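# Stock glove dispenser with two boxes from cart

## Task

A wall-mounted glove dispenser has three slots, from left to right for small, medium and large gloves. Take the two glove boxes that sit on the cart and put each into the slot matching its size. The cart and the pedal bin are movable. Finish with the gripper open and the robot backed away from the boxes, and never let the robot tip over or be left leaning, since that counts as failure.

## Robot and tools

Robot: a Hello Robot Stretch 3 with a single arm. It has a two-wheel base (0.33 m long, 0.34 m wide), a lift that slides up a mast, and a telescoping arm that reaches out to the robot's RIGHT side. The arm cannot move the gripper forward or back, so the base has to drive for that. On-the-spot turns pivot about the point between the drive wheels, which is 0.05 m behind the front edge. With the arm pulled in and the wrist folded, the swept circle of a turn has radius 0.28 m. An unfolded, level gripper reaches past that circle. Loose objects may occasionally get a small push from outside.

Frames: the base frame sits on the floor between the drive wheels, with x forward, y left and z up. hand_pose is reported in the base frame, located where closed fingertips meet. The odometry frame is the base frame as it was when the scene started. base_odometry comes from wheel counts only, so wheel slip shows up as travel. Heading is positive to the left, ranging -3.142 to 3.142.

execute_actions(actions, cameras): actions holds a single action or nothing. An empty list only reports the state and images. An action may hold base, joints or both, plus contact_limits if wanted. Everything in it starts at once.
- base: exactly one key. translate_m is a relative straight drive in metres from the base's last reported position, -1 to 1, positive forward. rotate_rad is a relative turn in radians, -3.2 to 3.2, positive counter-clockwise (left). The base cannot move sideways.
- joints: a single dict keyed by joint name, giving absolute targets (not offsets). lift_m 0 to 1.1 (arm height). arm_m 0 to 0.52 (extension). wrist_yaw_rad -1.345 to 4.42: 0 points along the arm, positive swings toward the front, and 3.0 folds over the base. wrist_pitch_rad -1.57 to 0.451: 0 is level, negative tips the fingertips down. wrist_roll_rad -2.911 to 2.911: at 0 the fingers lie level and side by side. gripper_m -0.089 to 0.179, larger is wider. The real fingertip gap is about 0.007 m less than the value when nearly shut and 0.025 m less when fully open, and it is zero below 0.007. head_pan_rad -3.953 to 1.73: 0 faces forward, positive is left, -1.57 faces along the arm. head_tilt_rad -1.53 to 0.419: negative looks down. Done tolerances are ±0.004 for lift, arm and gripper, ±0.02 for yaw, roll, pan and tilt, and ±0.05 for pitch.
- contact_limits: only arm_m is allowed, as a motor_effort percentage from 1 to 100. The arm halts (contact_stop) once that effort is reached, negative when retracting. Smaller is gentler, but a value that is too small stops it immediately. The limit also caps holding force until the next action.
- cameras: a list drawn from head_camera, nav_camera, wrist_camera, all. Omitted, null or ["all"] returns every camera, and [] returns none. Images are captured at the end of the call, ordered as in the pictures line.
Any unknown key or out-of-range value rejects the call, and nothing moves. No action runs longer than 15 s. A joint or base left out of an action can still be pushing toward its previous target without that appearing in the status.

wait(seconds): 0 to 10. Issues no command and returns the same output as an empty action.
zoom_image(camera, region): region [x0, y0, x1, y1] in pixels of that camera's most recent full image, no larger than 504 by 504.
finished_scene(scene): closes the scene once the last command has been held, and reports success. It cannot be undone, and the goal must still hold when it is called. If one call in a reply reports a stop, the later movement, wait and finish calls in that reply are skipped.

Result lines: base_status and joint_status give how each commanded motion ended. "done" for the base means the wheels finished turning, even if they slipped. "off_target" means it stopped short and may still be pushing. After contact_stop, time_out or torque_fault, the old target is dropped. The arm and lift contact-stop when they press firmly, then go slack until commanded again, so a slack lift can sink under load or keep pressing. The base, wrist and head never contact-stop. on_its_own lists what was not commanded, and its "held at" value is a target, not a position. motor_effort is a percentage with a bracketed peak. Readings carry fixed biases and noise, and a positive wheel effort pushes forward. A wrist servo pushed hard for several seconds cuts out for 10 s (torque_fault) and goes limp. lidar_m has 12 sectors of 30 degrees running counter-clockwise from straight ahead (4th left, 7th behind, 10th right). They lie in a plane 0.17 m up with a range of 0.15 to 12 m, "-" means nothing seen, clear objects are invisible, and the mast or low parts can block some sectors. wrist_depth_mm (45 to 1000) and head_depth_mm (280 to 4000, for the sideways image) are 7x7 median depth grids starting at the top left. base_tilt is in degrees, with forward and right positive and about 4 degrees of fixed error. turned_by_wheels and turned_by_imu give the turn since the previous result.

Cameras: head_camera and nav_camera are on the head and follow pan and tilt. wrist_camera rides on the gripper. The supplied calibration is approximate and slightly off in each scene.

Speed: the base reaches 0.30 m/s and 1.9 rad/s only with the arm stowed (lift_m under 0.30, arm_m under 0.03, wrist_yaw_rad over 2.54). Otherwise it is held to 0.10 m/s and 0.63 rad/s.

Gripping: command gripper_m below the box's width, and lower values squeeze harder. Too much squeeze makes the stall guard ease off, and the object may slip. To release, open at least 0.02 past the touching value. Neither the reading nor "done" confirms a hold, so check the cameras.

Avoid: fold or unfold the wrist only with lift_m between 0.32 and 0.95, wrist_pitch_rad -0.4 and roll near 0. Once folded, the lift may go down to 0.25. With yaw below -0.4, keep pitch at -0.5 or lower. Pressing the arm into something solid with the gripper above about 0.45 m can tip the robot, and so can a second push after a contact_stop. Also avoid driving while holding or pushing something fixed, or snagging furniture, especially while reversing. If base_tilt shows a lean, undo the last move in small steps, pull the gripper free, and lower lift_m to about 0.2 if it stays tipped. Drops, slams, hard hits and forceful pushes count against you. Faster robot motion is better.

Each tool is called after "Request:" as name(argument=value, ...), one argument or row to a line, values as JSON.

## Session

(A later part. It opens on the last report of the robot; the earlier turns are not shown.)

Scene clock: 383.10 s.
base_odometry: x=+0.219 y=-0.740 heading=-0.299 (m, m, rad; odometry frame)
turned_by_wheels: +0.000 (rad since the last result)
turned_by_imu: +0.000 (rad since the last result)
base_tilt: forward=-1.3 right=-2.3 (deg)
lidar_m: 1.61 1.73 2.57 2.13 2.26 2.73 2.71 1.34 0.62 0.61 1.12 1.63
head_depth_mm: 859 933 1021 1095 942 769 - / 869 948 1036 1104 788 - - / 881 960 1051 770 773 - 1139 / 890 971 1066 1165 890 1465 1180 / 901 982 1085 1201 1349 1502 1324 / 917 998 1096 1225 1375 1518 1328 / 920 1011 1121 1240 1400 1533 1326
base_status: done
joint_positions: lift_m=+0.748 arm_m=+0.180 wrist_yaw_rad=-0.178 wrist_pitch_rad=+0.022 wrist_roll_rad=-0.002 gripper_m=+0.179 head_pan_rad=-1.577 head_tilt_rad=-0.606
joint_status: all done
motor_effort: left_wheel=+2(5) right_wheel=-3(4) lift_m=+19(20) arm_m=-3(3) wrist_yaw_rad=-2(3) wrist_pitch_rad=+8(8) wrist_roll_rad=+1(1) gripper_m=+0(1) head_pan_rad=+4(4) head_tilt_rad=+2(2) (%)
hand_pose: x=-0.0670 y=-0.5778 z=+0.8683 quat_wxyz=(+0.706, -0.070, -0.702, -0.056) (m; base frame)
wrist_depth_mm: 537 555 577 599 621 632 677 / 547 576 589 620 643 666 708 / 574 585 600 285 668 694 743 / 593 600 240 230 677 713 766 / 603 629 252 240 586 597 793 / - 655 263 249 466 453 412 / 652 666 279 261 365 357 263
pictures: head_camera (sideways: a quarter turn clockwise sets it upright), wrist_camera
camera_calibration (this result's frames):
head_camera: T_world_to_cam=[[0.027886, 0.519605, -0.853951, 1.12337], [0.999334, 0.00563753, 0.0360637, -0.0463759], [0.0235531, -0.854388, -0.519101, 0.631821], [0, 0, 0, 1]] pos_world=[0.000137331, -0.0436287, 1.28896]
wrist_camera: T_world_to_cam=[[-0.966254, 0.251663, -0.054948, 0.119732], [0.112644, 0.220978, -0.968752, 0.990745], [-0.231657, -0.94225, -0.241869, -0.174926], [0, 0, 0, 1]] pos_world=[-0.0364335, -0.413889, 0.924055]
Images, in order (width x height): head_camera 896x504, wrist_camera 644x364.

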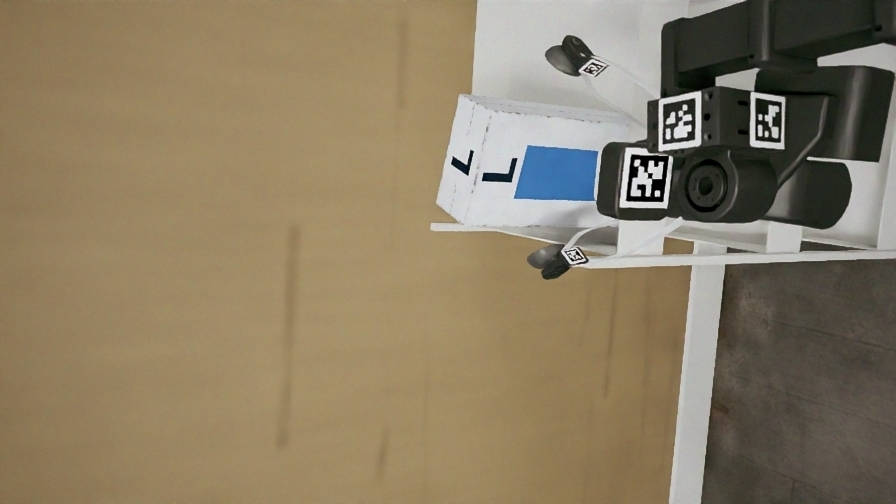

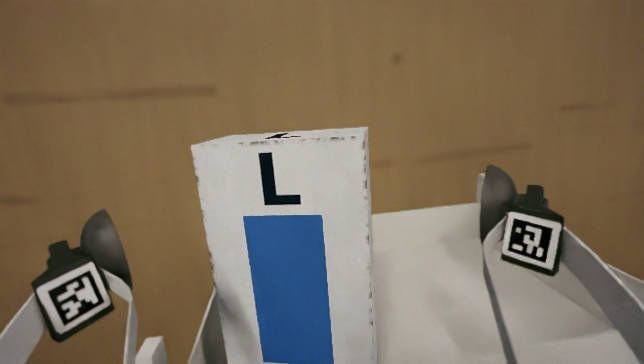

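Request:
execute_actions(
  actions=[
    {"joints":{"arm_m":0.25},"base":{"translate_m":0.005}},
  ],
  cameras=["wrist_camera"],
)

Request:
execute_actions(
  actions=[
    {"joints":{"arm_m":0.30}},
  ],
  cameras=["head_camera","wrist_camera"],
)

Scene clock: 391.50 s.
base_odometry: x=+0.224 y=-0.742 heading=-0.299 (m, m, rad; odometry frame)
turned_by_wheels: +0.000 (rad since the last result)
turned_by_imu: +0.000 (rad since the last result)
base_tilt: forward=-1.4 right=-2.3 (deg)
lidar_m: 1.60 1.73 2.57 2.13 2.26 2.74 2.71 1.35 0.62 0.61 1.13 1.63
head_depth_mm: 863 935 1024 1096 944 - - / 871 946 1035 1096 743 - 1112 / 878 958 1050 770 - - 1137 / 888 973 1068 1164 1280 1437 1160 / 902 987 1080 1206 1358 1501 1329 / 912 999 1094 1222 1368 1516 1332 / 923 1008 1114 1237 1403 1548 1333
base_status: done
joint_positions: lift_m=+0.748 arm_m=+0.250 wrist_yaw_rad=-0.179 wrist_pitch_rad=+0.022 wrist_roll_rad=-0.002 gripper_m=+0.179 head_pan_rad=-1.577 head_tilt_rad=-0.606
joint_status: all done
motor_effort: left_wheel=+1(5) right_wheel=-3(5) lift_m=+19(19) arm_m=+2(0) wrist_yaw_rad=-1(1) wrist_pitch_rad=+9(8) wrist_roll_rad=+1(1) gripper_m=+0(1) head_pan_rad=+4(4) head_tilt_rad=+2(2) (%)
hand_pose: x=-0.0672 y=-0.6473 z=+0.8683 quat_wxyz=(+0.706, -0.071, -0.702, -0.056) (m; base frame)
wrist_depth_mm: 480 495 512 528 548 573 591 / 494 505 522 546 569 594 619 / 505 526 540 553 586 618 639 / 524 547 173 163 158 640 672 / 542 570 180 171 165 532 699 / - 589 189 178 172 447 404 / 591 616 197 187 179 363 345
pictures: wrist_camera
camera_calibration (this result's frames):
wrist_camera: T_world_to_cam=[[-0.966065, 0.252385, -0.054948, 0.137508], [0.112809, 0.220894, -0.968752, 1.00607], [-0.232361, -0.942076, -0.241869, -0.240346], [0, 0, 0, 1]] pos_world=[-0.0364998, -0.483364, 0.924055]
Images, in order (width x height): wrist_camera 644x364.

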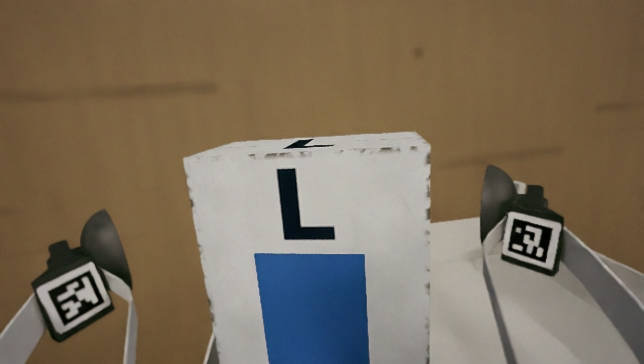

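Scene clock: 392.97 s.
base_odometry: x=+0.224 y=-0.742 heading=-0.299 (m, m, rad; odometry frame)
turned_by_wheels: +0.000 (rad since the last result)
turned_by_imu: +0.000 (rad since the last result)
base_tilt: forward=-1.3 right=-2.2 (deg)
lidar_m: 1.60 1.72 2.57 2.13 2.26 2.74 2.71 1.35 0.62 0.61 1.12 1.62
head_depth_mm: 860 938 1026 1102 976 - - / 871 949 1038 1103 - 1034 1113 / 883 960 1048 768 - 1031 1136 / 892 970 1065 1161 1283 1262 1166 / 902 985 1080 1202 1352 1506 1322 / 912 999 1096 1223 1375 1512 1336 / 923 1009 1118 1244 1399 1539 1331
base_status: not commanded
joint_positions: lift_m=+0.748 arm_m=+0.300 wrist_yaw_rad=-0.186 wrist_pitch_rad=+0.022 wrist_roll_rad=-0.002 gripper_m=+0.179 head_pan_rad=-1.577 head_tilt_rad=-0.606
joint_status: all done
motor_effort: left_wheel=+1(1) right_wheel=-1(3) lift_m=+19(19) arm_m=+2(4) wrist_yaw_rad=+4(4) wrist_pitch_rad=+8(9) wrist_roll_rad=+1(1) gripper_m=+0(0) head_pan_rad=+4(5) head_tilt_rad=+2(2) (%)
hand_pose: x=-0.0689 y=-0.6969 z=+0.8683 quat_wxyz=(+0.706, -0.073, -0.702, -0.058) (m; base frame)
wrist_depth_mm: 434 442 461 474 504 521 546 / 441 465 474 496 525 539 572 / 458 481 491 515 527 565 581 / 473 490 131 124 118 117 619 / 494 509 135 128 123 120 649 / - 528 141 134 127 426 396 / 532 549 147 138 132 339 346
pictures: head_camera (sideways: a quarter turn clockwise sets it upright), wrist_camera
camera_calibration (this result's frames):
head_camera: T_world_to_cam=[[0.0278858, 0.519605, -0.853952, 1.12337], [0.999334, 0.00563789, 0.0360637, -0.0463759], [0.0235534, -0.854388, -0.519101, 0.631821], [0, 0, 0, 1]] pos_world=[0.000137346, -0.0436287, 1.28896]
wrist_camera: T_world_to_cam=[[-0.964322, 0.258969, -0.0549434, 0.153075], [0.114309, 0.22012, -0.968752, 1.01679], [-0.238783, -0.940469, -0.241869, -0.286825], [0, 0, 0, 1]] pos_world=[-0.037104, -0.533207, 0.924055]
Images, in order (width x height): head_camera 896x504, wrist_camera 644x364.

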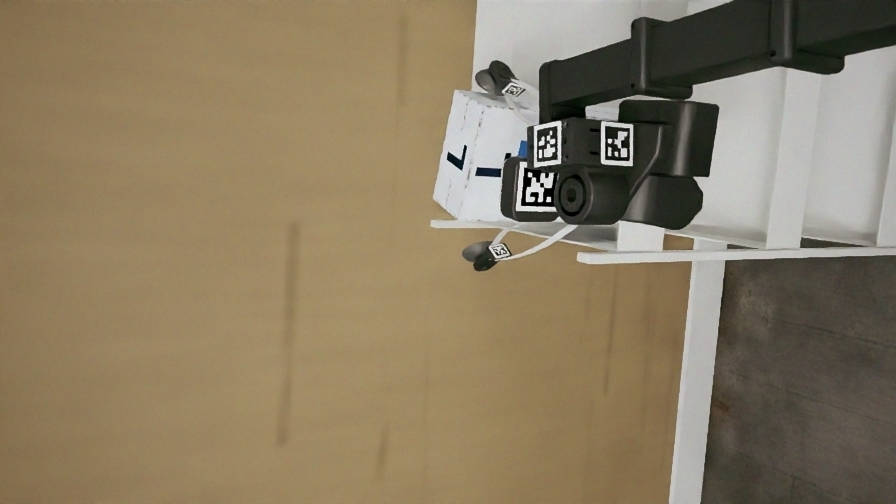

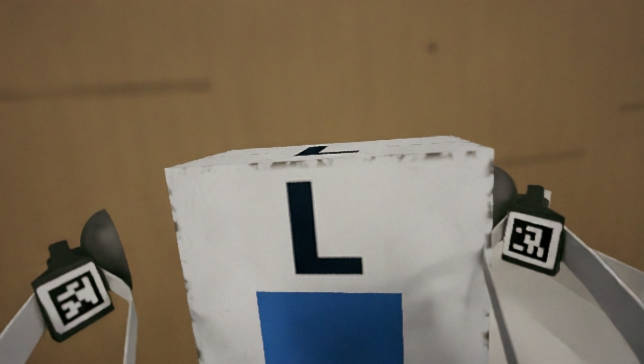

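Request:
execute_actions(
  actions=[
    {"base":{"translate_m":-0.014}},
  ],
  cameras=[],
)

Request:
execute_actions(
  actions=[
    {"joints":{"gripper_m":0.065}},
  ],
  cameras=[],
)

Request:
execute_actions(
  actions=[
    {"joints":{"lift_m":0.92,"wrist_pitch_rad":0.13}},
  ],
  cameras=["head_camera","wrist_camera"],
)

Scene clock: 397.60 s.
base_odometry: x=+0.210 y=-0.737 heading=-0.299 (m, m, rad; odometry frame)
turned_by_wheels: +0.000 (rad since the last result)
turned_by_imu: +0.000 (rad since the last result)
base_tilt: forward=-1.3 right=-2.2 (deg)
lidar_m: 1.62 1.74 2.60 2.12 2.26 2.73 2.70 1.34 0.62 0.61 1.12 1.64
head_depth_mm: 860 934 1023 1094 973 - - / 870 945 1033 1106 - 1031 1111 / 882 959 1050 773 - 1036 1137 / 889 968 1070 1162 990 1053 1162 / 898 980 1079 1200 1349 1498 1332 / 913 998 1095 1213 1375 1511 1329 / 922 1007 1113 1239 1394 1534 1334
base_status: done
joint_positions: lift_m=+0.748 arm_m=+0.300 wrist_yaw_rad=-0.182 wrist_pitch_rad=+0.022 wrist_roll_rad=-0.002 gripper_m=+0.179 head_pan_rad=-1.577 head_tilt_rad=-0.606
joint_status: not commanded
motor_effort: left_wheel=+1(4) right_wheel=-3(8) lift_m=+19(20) arm_m=+3(3) wrist_yaw_rad=+1(3) wrist_pitch_rad=+8(8) wrist_roll_rad=+1(1) gripper_m=+0(0) head_pan_rad=+4(4) head_tilt_rad=+2(2) (%)
hand_pose: x=-0.0678 y=-0.6972 z=+0.8683 quat_wxyz=(+0.706, -0.071, -0.702, -0.057) (m; base frame)
wrist_depth_mm: 425 448 464 477 498 508 543 / 442 452 477 492 516 537 553 / 462 477 488 502 531 561 587 / 471 476 120 113 108 578 611 / 486 128 122 116 111 462 643 / - 135 128 121 115 432 416 / 534 536 134 127 120 356 346
pictures: none
No camera images: the call's "cameras" was empty. Leave "cameras" out to get every camera's image.

Scene clock: 399.23 s.
base_odometry: x=+0.210 y=-0.737 heading=-0.299 (m, m, rad; odometry frame)
turned_by_wheels: +0.000 (rad since the last result)
turned_by_imu: +0.000 (rad since the last result)
base_tilt: forward=-1.2 right=-2.2 (deg)
lidar_m: 1.61 1.73 2.58 2.12 2.26 2.72 2.69 1.34 0.62 0.61 1.12 1.64
head_depth_mm: 861 934 1021 1093 977 - - / 872 944 1035 1110 - 1034 1109 / 878 957 1051 1105 - 1032 1133 / 888 972 1065 1160 983 1049 1169 / 899 979 1082 1203 1350 1507 1322 / 914 998 1094 1223 1371 1501 1331 / 922 1007 1114 1240 1404 1551 1337
base_status: not commanded
joint_positions: lift_m=+0.748 arm_m=+0.300 wrist_yaw_rad=-0.186 wrist_pitch_rad=+0.022 wrist_roll_rad=-0.002 gripper_m=+0.066 head_pan_rad=-1.577 head_tilt_rad=-0.606
joint_status: all done
motor_effort: left_wheel=+0(1) right_wheel=+1(3) lift_m=+20(19) arm_m=+2(2) wrist_yaw_rad=+3(4) wrist_pitch_rad=+8(8) wrist_roll_rad=+1(1) gripper_m=-28(99) head_pan_rad=+4(4) head_tilt_rad=+2(2) (%)
hand_pose: x=-0.0688 y=-0.6970 z=+0.8685 quat_wxyz=(+0.706, -0.073, -0.702, -0.058) (m; base frame)
wrist_depth_mm: 431 446 455 480 497 521 534 / 441 457 482 496 514 548 571 / 457 476 502 514 526 564 581 / 469 138 120 112 106 585 610 / 485 131 122 115 109 468 641 / 503 - 128 120 113 437 375 / 518 544 134 126 118 357 333
pictures: none
No camera images: the call's "cameras" was empty. Leave "cameras" out to get every camera's image.

Scene clock: 401.63 s.
base_odometry: x=+0.210 y=-0.737 heading=-0.299 (m, m, rad; odometry frame)
turned_by_wheels: +0.000 (rad since the last result)
turned_by_imu: +0.000 (rad since the last result)
base_tilt: forward=-1.2 right=-2.2 (deg)
lidar_m: 1.62 1.74 2.59 2.12 2.26 2.72 2.70 1.35 0.62 0.61 1.12 1.64
head_depth_mm: 862 933 1006 - 926 1006 1112 / 869 945 997 - 928 1032 1114 / 884 953 1001 - 913 1037 1139 / 883 968 1037 1155 985 1063 1162 / 902 981 1075 1201 1350 1497 1331 / 914 991 1100 1219 1369 1509 1341 / 925 1009 1112 1239 1397 1537 1332
base_status: not commanded
joint_positions: lift_m=+0.920 arm_m=+0.300 wrist_yaw_rad=-0.181 wrist_pitch_rad=+0.056 wrist_roll_rad=-0.002 gripper_m=+0.076 head_pan_rad=-1.577 head_tilt_rad=-0.606
joint_status: wrist_pitch_rad off_target (ended at +0.056, target +0.130); the others done
on_its_own: gripper_m is held at +0.078, not at your +0.065, by its stall guard, which is still easing; wrist_pitch_rad is at rest, and its effort (+34) is outside its rest range (-20 to +32)
motor_effort: left_wheel=+1(1) right_wheel=-2(2) lift_m=+28(36) arm_m=+2(2) wrist_yaw_rad=+0(4) wrist_pitch_rad=+34(38) wrist_roll_rad=+1(1) gripper_m=-4(28) head_pan_rad=+4(4) head_tilt_rad=+2(2) (%)
hand_pose: x=-0.0676 y=-0.6977 z=+1.0487 quat_wxyz=(+0.707, -0.083, -0.701, -0.044) (m; base frame)
wrist_depth_mm: 434 448 462 480 511 517 541 / 446 466 482 500 520 535 557 / 459 481 499 512 529 564 585 / 471 479 122 113 107 575 606 / 484 132 123 116 109 600 620 / 497 133 128 120 114 612 670 / 514 523 133 124 117 628 685
pictures: head_camera (sideways: a quarter turn clockwise sets it upright), wrist_camera
camera_calibration (this result's frames):
head_camera: T_world_to_cam=[[0.0278858, 0.519605, -0.853952, 1.12337], [0.999334, 0.00563789, 0.0360637, -0.0463759], [0.0235534, -0.854388, -0.519101, 0.631821], [0, 0, 0, 1]] pos_world=[0.000137346, -0.0436287, 1.28896]
wrist_camera: T_world_to_cam=[[-0.966061, 0.251828, -0.0575281, 0.162039], [0.107114, 0.187873, -0.976335, 1.1765], [-0.235061, -0.949361, -0.208471, -0.284623], [0, 0, 0, 1]] pos_world=[-0.0363842, -0.532049, 1.09865]
Images, in order (width x height): head_camera 896x504, wrist_camera 644x364.

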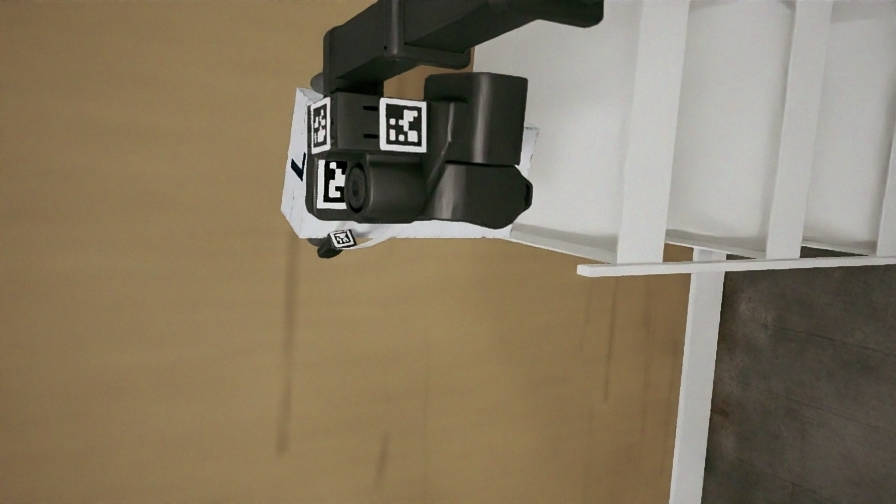

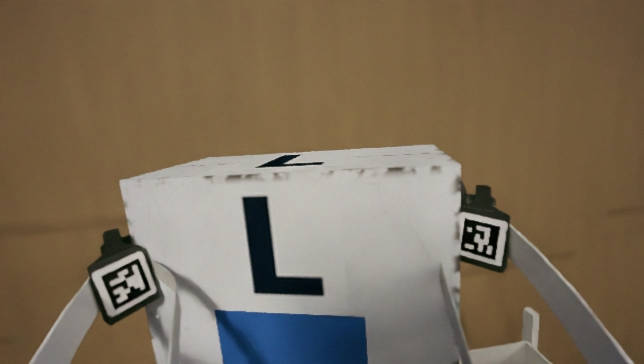

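Request:
execute_actions(
  actions=[
    {"joints":{"gripper_m":0.055,"arm_m":0.0,"wrist_yaw_rad":0.08}},
  ],
  cameras=["wrist_camera"],
)

Request:
execute_actions(
  actions=[
    {"base":{"translate_m":0.95}},
  ],
  cameras=[],
)

Request:
execute_actions(
  actions=[
    {"base":{"rotate_rad":1.46}},
  ],
  cameras=[],
)

Request:
execute_actions(
  actions=[
    {"base":{"translate_m":1.0}},
  ],
  cameras=[],
)

Request:
execute_actions(
  actions=[
    {"base":{"translate_m":0.33},"joints":{"head_tilt_rad":-0.79,"head_pan_rad":-1.563,"lift_m":0.87}},
  ],
)

Scene clock: 411.80 s.
base_odometry: x=+0.210 y=-0.737 heading=-0.299 (m, m, rad; odometry frame)
turned_by_wheels: +0.000 (rad since the last result)
turned_by_imu: +0.000 (rad since the last result)
base_tilt: forward=-1.2 right=-2.1 (deg)
lidar_m: 1.62 1.74 2.58 2.13 2.26 2.73 2.70 1.34 0.62 0.61 1.12 1.64
head_depth_mm: 859 933 1022 1089 942 782 - / 870 942 1033 1109 916 1033 - / 880 956 1053 423 383 - - / 890 968 1067 423 398 451 1239 / 899 983 1079 1147 421 489 1327 / 911 997 1098 1218 1380 1515 1333 / 923 1009 1111 1238 1399 1537 1340
base_status: not commanded
joint_positions: lift_m=+0.920 arm_m=+0.003 wrist_yaw_rad=+0.080 wrist_pitch_rad=+0.056 wrist_roll_rad=-0.002 gripper_m=+0.070 head_pan_rad=-1.577 head_tilt_rad=-0.606
joint_status: gripper_m off_target (ended at +0.070, target +0.055); the others done
joint sent to its limit — the command would take arm_m past its lower limit, so that joint was sent only as far as its limit.
on_its_own: gripper_m is held at +0.068, not at your +0.055, by its stall guard, which is still easing; wrist_pitch_rad is at rest, and its effort (+34) is outside its rest range (-20 to +32)
motor_effort: left_wheel=+2(1) right_wheel=-4(4) lift_m=+28(28) arm_m=-3(3) wrist_yaw_rad=+0(3) wrist_pitch_rad=+34(34) wrist_roll_rad=+1(1) gripper_m=-26(100) head_pan_rad=+4(4) head_tilt_rad=+2(2) (%)
hand_pose: x=-0.0009 y=-0.4043 z=+1.0487 quat_wxyz=(+0.707, +0.009, -0.706, +0.048) (m; base frame)
wrist_depth_mm: 836 823 799 761 748 719 703 / 881 843 853 806 768 744 709 / 934 887 857 822 789 763 741 / 953 881 122 114 108 788 761 / 982 131 124 116 110 816 801 / - 133 128 120 114 729 819 / - - 132 124 117 626 835
pictures: wrist_camera
camera_calibration (this result's frames):
wrist_camera: T_world_to_cam=[[-0.998328, -0.0055963, -0.0575292, 0.0485321], [0.0550898, 0.209119, -0.976337, 1.12277], [0.0174943, -0.977874, -0.208461, -0.00164809], [0, 0, 0, 1]] pos_world=[-0.0133732, -0.236132, 1.09865]
Images, in order (width x height): wrist_camera 644x364.

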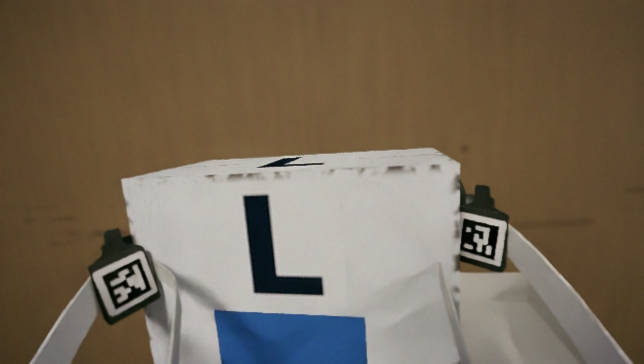

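Scene clock: 422.37 s.
base_odometry: x=+1.118 y=-1.017 heading=-0.299 (m, m, rad; odometry frame)
turned_by_wheels: +0.000 (rad since the last result)
turned_by_imu: +0.000 (rad since the last result)
base_tilt: forward=-1.3 right=-2.2 (deg)
lidar_m: 0.67 0.73 1.08 2.62 2.75 3.21 3.15 1.08 1.16 1.14 0.87 0.68
head_depth_mm: 948 1027 1128 1240 1394 1508 - / 957 1042 1145 1219 1408 1537 - / 967 1054 1156 423 383 - - / 982 1067 1167 424 398 451 1296 / 993 1083 1188 1263 418 489 1327 / 1006 1098 1207 1348 1524 1584 1332 / 1020 1110 1233 1368 1516 1543 1334
base_status: done
joint_positions: lift_m=+0.920 arm_m=+0.003 wrist_yaw_rad=+0.080 wrist_pitch_rad=+0.056 wrist_roll_rad=-0.002 gripper_m=+0.088 head_pan_rad=-1.577 head_tilt_rad=-0.606
joint_status: not commanded
on_its_own: gripper_m is held at +0.087, not at your +0.055, by its stall guard, which is not easing now; wrist_pitch_rad is at rest, and its effort (+34) is outside its rest range (-20 to +32)
motor_effort: left_wheel=+1(5) right_wheel=-3(3) lift_m=+28(29) arm_m=-3(3) wrist_yaw_rad=+0(0) wrist_pitch_rad=+34(34) wrist_roll_rad=+1(1) gripper_m=-20(26) head_pan_rad=+4(4) head_tilt_rad=+2(2) (%)
hand_pose: x=-0.0009 y=-0.4043 z=+1.0487 quat_wxyz=(+0.707, +0.009, -0.706, +0.048) (m; base frame)
wrist_depth_mm: 721 948 901 862 845 818 799 / 742 987 924 887 857 835 812 / 724 957 937 913 877 872 822 / 700 827 123 115 109 875 878 / 704 131 124 116 110 904 891 / 690 - 128 120 114 947 939 / 657 835 131 124 117 975 951
pictures: none
No camera images: the call's "cameras" was empty. Leave "cameras" out to get every camera's image.

Scene clock: 425.67 s.
base_odometry: x=+1.118 y=-1.017 heading=+1.161 (m, m, rad; odometry frame)
turned_by_wheels: +1.460 (rad since the last result)
turned_by_imu: +1.435 (rad since the last result)
base_tilt: forward=-1.3 right=-2.2 (deg)
lidar_m: 2.55 2.35 2.83 3.64 1.09 1.17 1.14 0.96 0.70 0.67 0.70 0.95
head_depth_mm: 553 602 662 731 821 898 - / 554 603 663 713 824 935 - / 555 603 661 423 383 - - / 556 604 665 424 398 450 1116 / 557 607 665 705 419 489 1095 / 557 607 668 741 829 948 1097 / 559 608 667 741 832 949 1105
base_status: done
joint_positions: lift_m=+0.920 arm_m=+0.003 wrist_yaw_rad=+0.080 wrist_pitch_rad=+0.056 wrist_roll_rad=-0.002 gripper_m=+0.088 head_pan_rad=-1.577 head_tilt_rad=-0.606
joint_status: not commanded
on_its_own: gripper_m is held at +0.087, not at your +0.055, by its stall guard, which is not easing now; wrist_pitch_rad is at rest, and its effort (+34) is outside its rest range (-20 to +32)
motor_effort: left_wheel=-2(5) right_wheel=+4(9) lift_m=+28(28) arm_m=-2(3) wrist_yaw_rad=+0(1) wrist_pitch_rad=+34(34) wrist_roll_rad=+1(1) gripper_m=-20(20) head_pan_rad=+4(3) head_tilt_rad=+2(2) (%)
hand_pose: x=-0.0008 y=-0.4043 z=+1.0487 quat_wxyz=(+0.707, +0.009, -0.706, +0.048) (m; base frame)
wrist_depth_mm: 414 415 411 409 408 408 402 / 418 423 423 419 423 420 421 / 443 437 442 439 434 434 438 / 454 443 122 115 109 449 448 / 473 131 124 116 110 463 465 / 484 - 128 120 114 483 473 / 504 502 131 124 117 499 505
pictures: none
No camera images: the call's "cameras" was empty. Leave "cameras" out to get every camera's image.

Scene clock: 436.73 s.
base_odometry: x=+1.517 y=-0.100 heading=+1.161 (m, m, rad; odometry frame)
turned_by_wheels: +0.000 (rad since the last result)
turned_by_imu: +0.000 (rad since the last result)
base_tilt: forward=-1.4 right=-2.2 (deg)
lidar_m: 1.63 1.69 1.59 3.62 3.06 1.90 2.14 0.96 0.69 0.67 0.69 0.94
head_depth_mm: 547 595 655 725 810 887 - / 547 597 656 705 812 926 - / 548 596 655 423 383 - - / 548 599 657 424 398 452 1107 / 550 600 659 698 419 489 1085 / 552 601 659 732 819 913 1091 / 552 602 662 731 823 920 1091
base_status: done
joint_positions: lift_m=+0.920 arm_m=+0.003 wrist_yaw_rad=+0.080 wrist_pitch_rad=+0.056 wrist_roll_rad=-0.002 gripper_m=+0.088 head_pan_rad=-1.577 head_tilt_rad=-0.606
joint_status: not commanded
on_its_own: gripper_m is held at +0.087, not at your +0.055, by its stall guard, which is not easing now; wrist_pitch_rad is at rest, and its effort (+34) is outside its rest range (-20 to +32)
motor_effort: left_wheel=-3(3) right_wheel=+3(9) lift_m=+28(28) arm_m=-3(3) wrist_yaw_rad=+0(1) wrist_pitch_rad=+34(34) wrist_roll_rad=+1(1) gripper_m=-20(20) head_pan_rad=+4(4) head_tilt_rad=+2(2) (%)
hand_pose: x=-0.0008 y=-0.4043 z=+1.0487 quat_wxyz=(+0.707, +0.009, -0.706, +0.048) (m; base frame)
wrist_depth_mm: 401 404 404 398 402 402 399 / 421 420 418 419 408 413 412 / 427 433 430 427 427 430 422 / 438 437 123 114 109 437 442 / 457 131 124 116 110 461 453 / 476 - 128 120 113 473 471 / 500 493 132 123 117 489 490
pictures: none
No camera images: the call's "cameras" was empty. Leave "cameras" out to get every camera's image.

Scene clock: 441.10 s.
base_odometry: x=+1.648 y=+0.203 heading=+1.161 (m, m, rad; odometry frame)
turned_by_wheels: +0.000 (rad since the last result)
turned_by_imu: +0.000 (rad since the last result)
base_tilt: forward=-1.2 right=-2.1 (deg)
lidar_m: 1.30 1.34 1.40 2.60 3.55 2.20 2.47 0.95 0.69 0.67 0.69 0.94
head_depth_mm: 558 624 709 820 969 - - / 560 625 712 785 973 1122 - / 561 626 711 419 - - - / 562 629 702 424 477 1247 1208 / 563 629 715 436 887 1210 1215 / 564 631 718 797 858 1215 1211 / 564 634 720 784 847 1216 1215
base_status: done
joint_positions: lift_m=+0.870 arm_m=+0.003 wrist_yaw_rad=+0.080 wrist_pitch_rad=+0.057 wrist_roll_rad=-0.002 gripper_m=+0.088 head_pan_rad=-1.570 head_tilt_rad=-0.780
joint_status: all done
on_its_own: gripper_m is held at +0.087, not at your +0.055, by its stall guard, which is not easing now; wrist_pitch_rad is at rest, and its effort (+34) is outside its rest range (-20 to +32)
motor_effort: left_wheel=-3(3) right_wheel=+3(9) lift_m=+23(20) arm_m=-3(3) wrist_yaw_rad=+1(1) wrist_pitch_rad=+34(34) wrist_roll_rad=+1(1) gripper_m=-21(21) head_pan_rad=+4(7) head_tilt_rad=-3(14) (%)
hand_pose: x=-0.0009 y=-0.4043 z=+0.9991 quat_wxyz=(+0.707, +0.009, -0.706, +0.048) (m; base frame)
wrist_depth_mm: 404 399 400 401 395 399 399 / 410 410 415 414 416 414 413 / 434 426 431 429 430 428 425 / 441 435 122 115 108 440 436 / 456 132 124 116 110 453 452 / 480 - 128 120 113 473 467 / 493 419 131 123 117 490 487
pictures: head_camera (sideways: a quarter turn clockwise sets it upright), nav_camera (sideways: a quarter turn counterclockwise sets it upright), wrist_camera
camera_calibration (this result's frames):
head_camera: T_world_to_cam=[[0.0242212, 0.659812, -0.75104, 0.989236], [0.999276, 0.0060711, 0.0375605, -0.0483159], [0.0293425, -0.751406, -0.659187, 0.814028], [0, 0, 0, 1]] pos_world=[0.000434777, -0.0407501, 1.28137]
nav_camera: T_world_to_cam=[[0.000897535, -0.757308, 0.653057, -0.818446], [-0.998574, 0.0341756, 0.0410036, 0.000917021], [-0.053371, -0.652163, -0.756198, 0.941872], [0, 0, 0, 1]] pos_world=[0.051919, -0.00559298, 1.2467]
wrist_camera: T_world_to_cam=[[-0.998325, -0.00574172, -0.0575707, 0.0456911], [0.0551089, 0.208625, -0.976442, 1.07424], [0.0176171, -0.977979, -0.207959, -0.0125374], [0, 0, 0, 1]] pos_world=[-0.0133648, -0.236112, 1.04896]
Images, in order (width x height): head_camera 896x504, nav_camera 672x504, wrist_camera 644x364.

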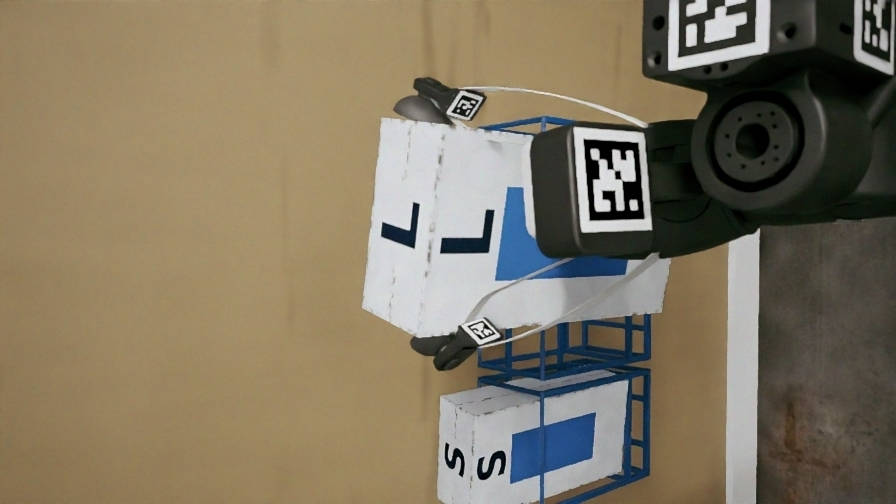

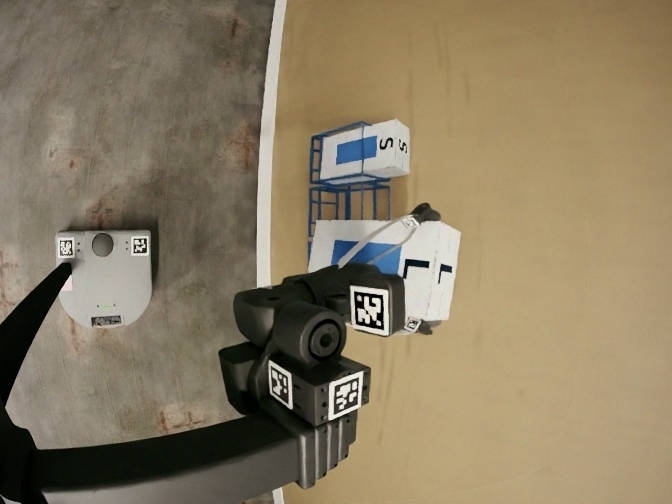

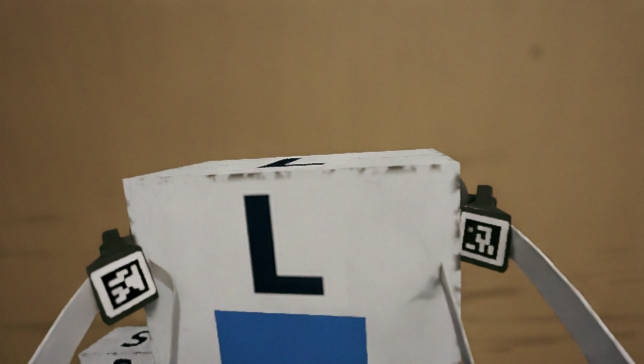

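Request:
execute_actions(
  actions=[
    {"base":{"translate_m":-0.062},"joints":{"wrist_yaw_rad":0.15,"arm_m":0.21,"lift_m":0.84}},
  ],
  cameras=["head_camera","nav_camera"],
)

Scene clock: 456.33 s.
base_odometry: x=+1.623 y=+0.146 heading=+1.161 (m, m, rad; odometry frame)
turned_by_wheels: +0.000 (rad since the last result)
turned_by_imu: +0.000 (rad since the last result)
base_tilt: forward=-1.2 right=-2.2 (deg)
lidar_m: 1.36 1.41 1.43 2.83 3.45 2.14 2.41 0.95 0.69 0.67 0.69 0.94
head_depth_mm: 558 624 709 - 1003 1212 1206 / 559 626 704 - 1028 1201 1210 / 560 627 673 - 1003 1199 1209 / 561 628 608 690 954 1202 1212 / 564 630 676 801 933 1209 1213 / 563 633 720 832 936 1219 1216 / 565 634 721 800 844 1222 1221
base_status: done
joint_positions: lift_m=+0.840 arm_m=+0.210 wrist_yaw_rad=+0.150 wrist_pitch_rad=+0.057 wrist_roll_rad=-0.002 gripper_m=+0.088 head_pan_rad=-1.570 head_tilt_rad=-0.780
joint_status: all done
on_its_own: gripper_m is held at +0.087, not at your +0.055, by its stall guard, which is not easing now; wrist_pitch_rad is at rest, and its effort (+33) is outside its rest range (-20 to +32)
motor_effort: left_wheel=-3(7) right_wheel=+4(7) lift_m=+24(22) arm_m=+2(2) wrist_yaw_rad=+1(2) wrist_pitch_rad=+33(34) wrist_roll_rad=+1(1) gripper_m=-20(20) head_pan_rad=+4(4) head_tilt_rad=-4(3) (%)
hand_pose: x=+0.0170 y=-0.6090 z=+0.9692 quat_wxyz=(+0.704, +0.033, -0.705, +0.073) (m; base frame)
wrist_depth_mm: 219 214 210 206 203 199 195 / 225 223 218 213 208 204 200 / 235 229 225 219 215 211 207 / 243 234 123 115 109 218 213 / 252 132 124 117 110 223 220 / 261 - 127 120 113 234 228 / 274 267 131 123 116 241 238
pictures: head_camera (sideways: a quarter turn clockwise sets it upright), nav_camera (sideways: a quarter turn counterclockwise sets it upright)
camera_calibration (this result's frames):
head_camera: T_world_to_cam=[[0.024107, 0.660169, -0.75073, 0.988832], [0.999275, 0.00622592, 0.037563, -0.0483191], [0.0294719, -0.751091, -0.65954, 0.814487], [0, 0, 0, 1]] pos_world=[0.000441803, -0.0407414, 1.28135]
nav_camera: T_world_to_cam=[[0.00102853, -0.757615, 0.652701, -0.817982], [-0.99858, 0.033984, 0.0410201, 0.000895724], [-0.0532588, -0.651816, -0.756504, 0.94227], [0, 0, 0, 1]] pos_world=[0.0519199, -0.0055591, 1.24669]
Images, in order (width x height): head_camera 896x504, nav_camera 672x504.

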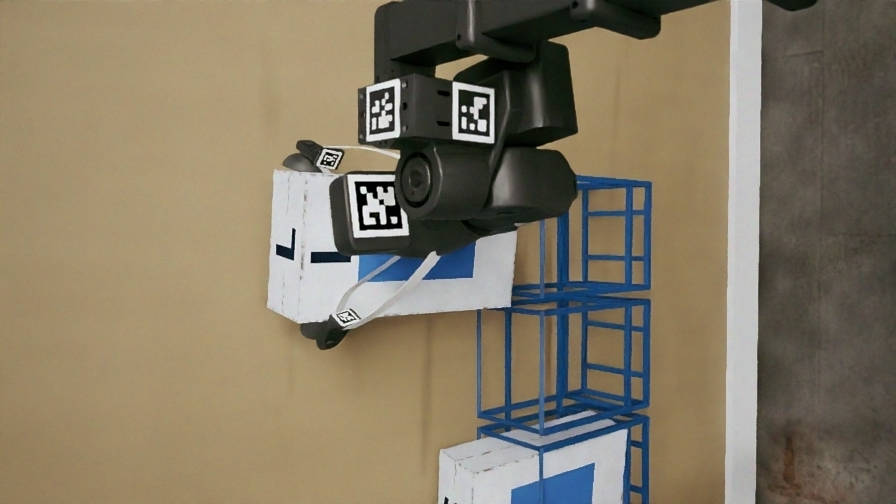

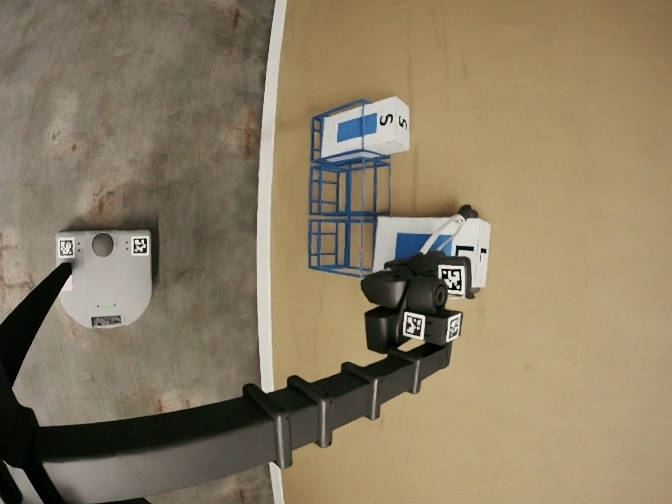

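Request:
execute_actions(
  actions=[
    {"base":{"translate_m":0.003},"joints":{"wrist_roll_rad":-0.035,"arm_m":0.222}},
  ],
  cameras=["head_camera"],
)

Request:
execute_actions(
  actions=[
    {"joints":{"lift_m":0.76}},
  ],
  cameras=["head_camera"],
)

Scene clock: 463.73 s.
base_odometry: x=+1.625 y=+0.149 heading=+1.161 (m, m, rad; odometry frame)
turned_by_wheels: +0.000 (rad since the last result)
turned_by_imu: +0.000 (rad since the last result)
base_tilt: forward=-1.4 right=-2.1 (deg)
lidar_m: 1.36 1.41 1.43 2.81 3.42 2.14 2.41 0.95 0.69 0.66 0.69 0.94
head_depth_mm: 558 625 709 - 998 1213 1207 / 559 626 701 - 1005 1198 1207 / 561 628 673 - 977 1198 1216 / 563 629 608 705 950 1204 1208 / 564 631 683 811 948 1215 1213 / 563 631 718 832 939 1218 1212 / 565 634 722 793 843 1219 1218
base_status: done
joint_positions: lift_m=+0.840 arm_m=+0.222 wrist_yaw_rad=+0.150 wrist_pitch_rad=+0.057 wrist_roll_rad=-0.031 gripper_m=+0.088 head_pan_rad=-1.570 head_tilt_rad=-0.780
joint_status: all done
on_its_own: gripper_m is held at +0.087, not at your +0.055, by its stall guard, which is not easing now; wrist_pitch_rad is at rest, and its effort (+34) is outside its rest range (-20 to +32)
motor_effort: left_wheel=-2(4) right_wheel=+3(9) lift_m=+23(23) arm_m=+2(3) wrist_yaw_rad=-1(0) wrist_pitch_rad=+34(34) wrist_roll_rad=-2(2) gripper_m=-21(21) head_pan_rad=+4(4) head_tilt_rad=-4(3) (%)
hand_pose: x=+0.0171 y=-0.6210 z=+0.9692 quat_wxyz=(+0.714, +0.032, -0.695, +0.073) (m; base frame)
wrist_depth_mm: 207 203 199 194 192 188 183 / 215 209 205 201 197 195 190 / 222 217 214 207 203 199 196 / 229 220 123 115 109 206 202 / 238 132 124 117 111 209 208 / 246 - 128 120 114 222 215 / 257 251 131 123 116 228 225
pictures: head_camera (sideways: a quarter turn clockwise sets it upright)
camera_calibration (this result's frames):
head_camera: T_world_to_cam=[[0.0241071, 0.660169, -0.75073, 0.988832], [0.999275, 0.00622581, 0.037563, -0.0483191], [0.0294719, -0.751091, -0.65954, 0.814487], [0, 0, 0, 1]] pos_world=[0.000441798, -0.0407414, 1.28135]
Images, in order (width x height): head_camera 896x504.

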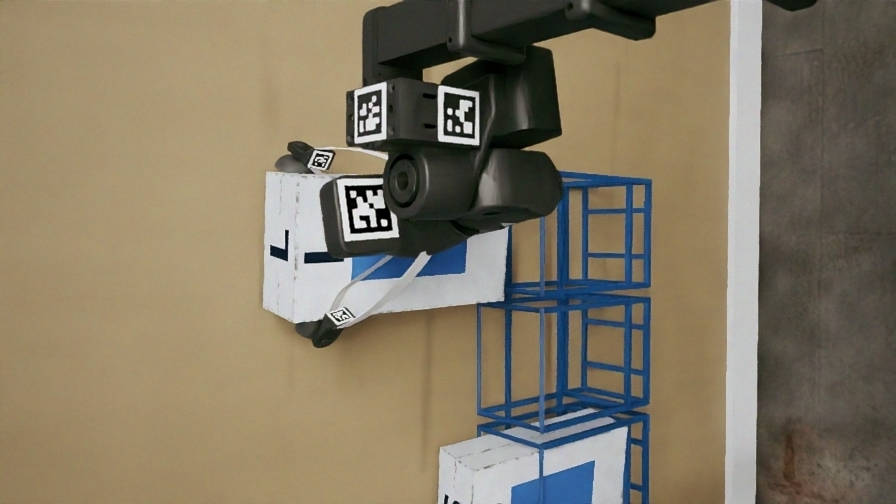

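Scene clock: 465.30 s.
base_odometry: x=+1.625 y=+0.149 heading=+1.160 (m, m, rad; odometry frame)
turned_by_wheels: +0.000 (rad since the last result)
turned_by_imu: +0.000 (rad since the last result)
base_tilt: forward=-1.2 right=-2.2 (deg)
lidar_m: 1.35 1.41 1.43 2.82 3.43 2.15 2.41 0.95 0.69 0.67 0.69 0.94
head_depth_mm: 560 625 708 800 - - 1208 / 560 627 711 797 - 1201 1205 / 562 627 684 791 - 1199 1199 / 563 631 677 686 952 1204 1213 / 563 630 704 812 947 1212 1211 / 564 632 717 831 937 1214 1216 / 565 634 720 795 842 1221 1213
base_status: not commanded
joint_positions: lift_m=+0.760 arm_m=+0.222 wrist_yaw_rad=+0.142 wrist_pitch_rad=+0.135 wrist_roll_rad=-0.031 gripper_m=+0.088 head_pan_rad=-1.570 head_tilt_rad=-0.780
joint_status: all done
on_its_own: gripper_m is held at +0.087, not at your +0.055, by its stall guard, which is not easing now; wrist_pitch_rad moved +0.078 to your old target +0.130
motor_effort: left_wheel=-4(4) right_wheel=+8(9) lift_m=+17(31) arm_m=+2(2) wrist_yaw_rad=+5(5) wrist_pitch_rad=-2(34) wrist_roll_rad=-2(2) gripper_m=-20(21) head_pan_rad=+4(4) head_tilt_rad=-3(3) (%)
hand_pose: x=+0.0149 y=-0.6213 z=+0.9097 quat_wxyz=(+0.711, +0.001, -0.696, +0.097) (m; base frame)
wrist_depth_mm: 215 212 208 204 200 197 194 / 219 215 212 209 204 199 196 / 225 220 217 213 208 204 201 / 229 221 126 117 111 208 204 / 235 134 126 118 111 211 207 / 238 - 127 120 113 217 212 / 246 239 129 120 114 221 217
pictures: head_camera (sideways: a quarter turn clockwise sets it upright)
camera_calibration (this result's frames):
head_camera: T_world_to_cam=[[0.0241071, 0.660169, -0.75073, 0.988832], [0.999275, 0.00622579, 0.037563, -0.0483191], [0.0294719, -0.751091, -0.659541, 0.814487], [0, 0, 0, 1]] pos_world=[0.000441798, -0.0407414, 1.28135]
Images, in order (width x height): head_camera 896x504.

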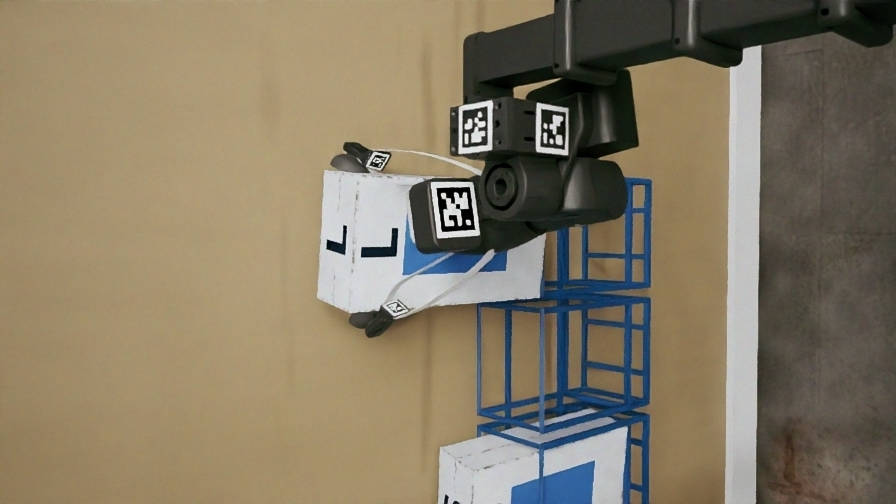

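Request:
execute_actions(
  actions=[
    {"joints":{"lift_m":0.84}},
  ],
  cameras=[],
)

Request:
execute_actions(
  actions=[
    {"base":{"translate_m":-0.004},"joints":{"arm_m":0.238}},
  ],
  cameras=["head_camera"],
)

Request:
execute_actions(
  actions=[
    {"joints":{"lift_m":0.76}},
  ],
  cameras=["head_camera"],
)

Scene clock: 472.20 s.
base_odometry: x=+1.625 y=+0.149 heading=+1.161 (m, m, rad; odometry frame)
turned_by_wheels: +0.000 (rad since the last result)
turned_by_imu: +0.000 (rad since the last result)
base_tilt: forward=-1.3 right=-2.1 (deg)
lidar_m: 1.36 1.40 1.43 2.81 3.44 2.14 2.41 0.95 0.69 0.67 0.69 0.94
head_depth_mm: 558 624 709 - 996 1207 1205 / 561 627 699 - 1003 1199 1210 / 560 627 674 - 983 1203 1213 / 562 628 608 698 950 1204 1208 / 563 630 683 813 947 1214 1216 / 563 631 718 828 939 1220 1216 / 564 632 718 794 840 1224 1212
base_status: not commanded
joint_positions: lift_m=+0.840 arm_m=+0.222 wrist_yaw_rad=+0.149 wrist_pitch_rad=+0.062 wrist_roll_rad=-0.032 gripper_m=+0.088 head_pan_rad=-1.570 head_tilt_rad=-0.780
joint_status: all done
on_its_own: gripper_m is held at +0.087, not at your +0.055, by its stall guard, which is not easing now
motor_effort: left_wheel=-3(4) right_wheel=+4(9) lift_m=+28(32) arm_m=+2(2) wrist_yaw_rad=+1(4) wrist_pitch_rad=+32(33) wrist_roll_rad=-1(2) gripper_m=-20(20) head_pan_rad=+4(4) head_tilt_rad=-3(3) (%)
hand_pose: x=+0.0168 y=-0.6211 z=+0.9703 quat_wxyz=(+0.715, +0.030, -0.695, +0.075) (m; base frame)
wrist_depth_mm: 206 203 201 194 192 189 185 / 214 209 206 202 198 193 190 / 221 217 213 207 204 199 197 / 229 223 124 116 110 207 204 / 238 133 125 118 111 211 208 / 246 - 127 120 113 220 216 / 255 250 130 122 115 228 222
pictures: none
No camera images: the call's "cameras" was empty. Leave "cameras" out to get every camera's image.

Scene clock: 473.17 s.
base_odometry: x=+1.623 y=+0.145 heading=+1.160 (m, m, rad; odometry frame)
turned_by_wheels: +0.000 (rad since the last result)
turned_by_imu: +0.000 (rad since the last result)
base_tilt: forward=-1.3 right=-2.1 (deg)
lidar_m: 1.36 1.41 1.43 2.83 3.43 2.14 2.41 0.95 0.69 0.66 0.69 0.94
head_depth_mm: 557 626 697 - 976 1193 1201 / 559 626 697 - 1000 1199 1206 / 561 627 634 - 979 1196 1216 / 562 628 627 717 954 1209 1215 / 562 631 684 811 932 1211 1214 / 564 630 720 832 941 1213 1216 / 566 633 720 797 848 1219 1218
base_status: done
joint_positions: lift_m=+0.840 arm_m=+0.238 wrist_yaw_rad=+0.150 wrist_pitch_rad=+0.062 wrist_roll_rad=-0.032 gripper_m=+0.088 head_pan_rad=-1.570 head_tilt_rad=-0.780
joint_status: all done
on_its_own: gripper_m is held at +0.087, not at your +0.055, by its stall guard, which is not easing now
motor_effort: left_wheel=-2(5) right_wheel=+3(7) lift_m=+28(28) arm_m=+2(2) wrist_yaw_rad=+0(1) wrist_pitch_rad=+32(32) wrist_roll_rad=-1(1) gripper_m=-20(20) head_pan_rad=+4(4) head_tilt_rad=-3(3) (%)
hand_pose: x=+0.0169 y=-0.6371 z=+0.9703 quat_wxyz=(+0.715, +0.030, -0.695, +0.075) (m; base frame)
wrist_depth_mm: 191 189 185 181 178 174 171 / 198 194 190 186 183 179 174 / 203 201 196 192 188 185 182 / 212 203 124 116 110 191 186 / 219 132 125 117 112 195 192 / 228 - 128 120 113 205 199 / 236 231 130 122 116 210 206
pictures: head_camera (sideways: a quarter turn clockwise sets it upright)
camera_calibration (this result's frames):
head_camera: T_world_to_cam=[[0.0241071, 0.660169, -0.75073, 0.988832], [0.999275, 0.0062258, 0.037563, -0.0483191], [0.0294719, -0.751091, -0.65954, 0.814487], [0, 0, 0, 1]] pos_world=[0.000441798, -0.0407414, 1.28135]
Images, in order (width x height): head_camera 896x504.

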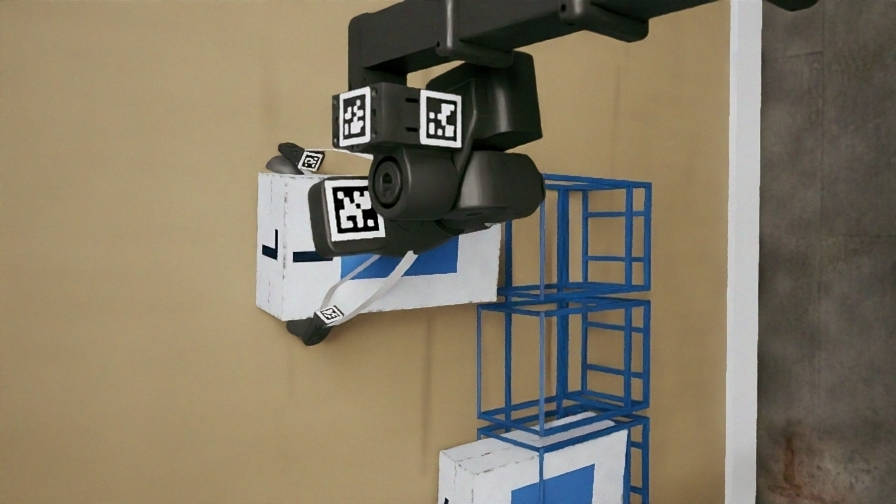

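Scene clock: 474.90 s.
base_odometry: x=+1.623 y=+0.145 heading=+1.160 (m, m, rad; odometry frame)
turned_by_wheels: +0.000 (rad since the last result)
turned_by_imu: +0.000 (rad since the last result)
base_tilt: forward=-1.3 right=-2.3 (deg)
lidar_m: 1.36 1.41 1.43 2.83 3.45 2.14 2.41 0.95 0.69 0.66 0.69 0.94
head_depth_mm: 559 627 709 801 - - 1208 / 559 628 711 788 - 1201 1201 / 561 628 689 772 1037 1200 1210 / 563 628 676 703 955 1209 1216 / 563 631 699 811 934 1209 1218 / 564 631 716 830 939 1216 1215 / 566 633 720 800 847 1227 1221
base_status: not commanded
joint_positions: lift_m=+0.760 arm_m=+0.238 wrist_yaw_rad=+0.148 wrist_pitch_rad=+0.121 wrist_roll_rad=-0.037 gripper_m=+0.088 head_pan_rad=-1.570 head_tilt_rad=-0.780
joint_status: all done
on_its_own: gripper_m is held at +0.087, not at your +0.055, by its stall guard, which is not easing now
motor_effort: left_wheel=-2(3) right_wheel=+3(4) lift_m=+17(26) arm_m=+2(2) wrist_yaw_rad=+2(1) wrist_pitch_rad=+4(32) wrist_roll_rad=+1(1) gripper_m=-20(20) head_pan_rad=+4(4) head_tilt_rad=-3(3) (%)
hand_pose: x=+0.0166 y=-0.6372 z=+0.9060 quat_wxyz=(+0.714, +0.008, -0.694, +0.095) (m; base frame)
wrist_depth_mm: 198 195 191 187 183 180 176 / 203 199 195 192 187 183 179 / 207 204 199 194 191 186 184 / 212 206 125 118 111 191 187 / 217 134 126 119 112 194 192 / 223 - 127 119 113 200 194 / 228 225 127 120 113 205 199
pictures: head_camera (sideways: a quarter turn clockwise sets it upright)
camera_calibration (this result's frames):
head_camera: T_world_to_cam=[[0.0241071, 0.660169, -0.75073, 0.988832], [0.999275, 0.00622581, 0.037563, -0.0483191], [0.0294719, -0.751091, -0.65954, 0.814487], [0, 0, 0, 1]] pos_world=[0.000441798, -0.0407414, 1.28135]
Images, in order (width x height): head_camera 896x504.

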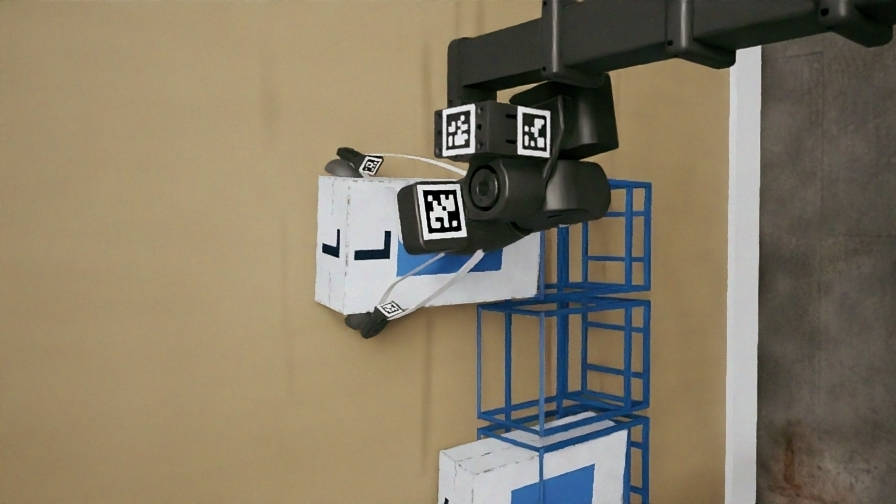

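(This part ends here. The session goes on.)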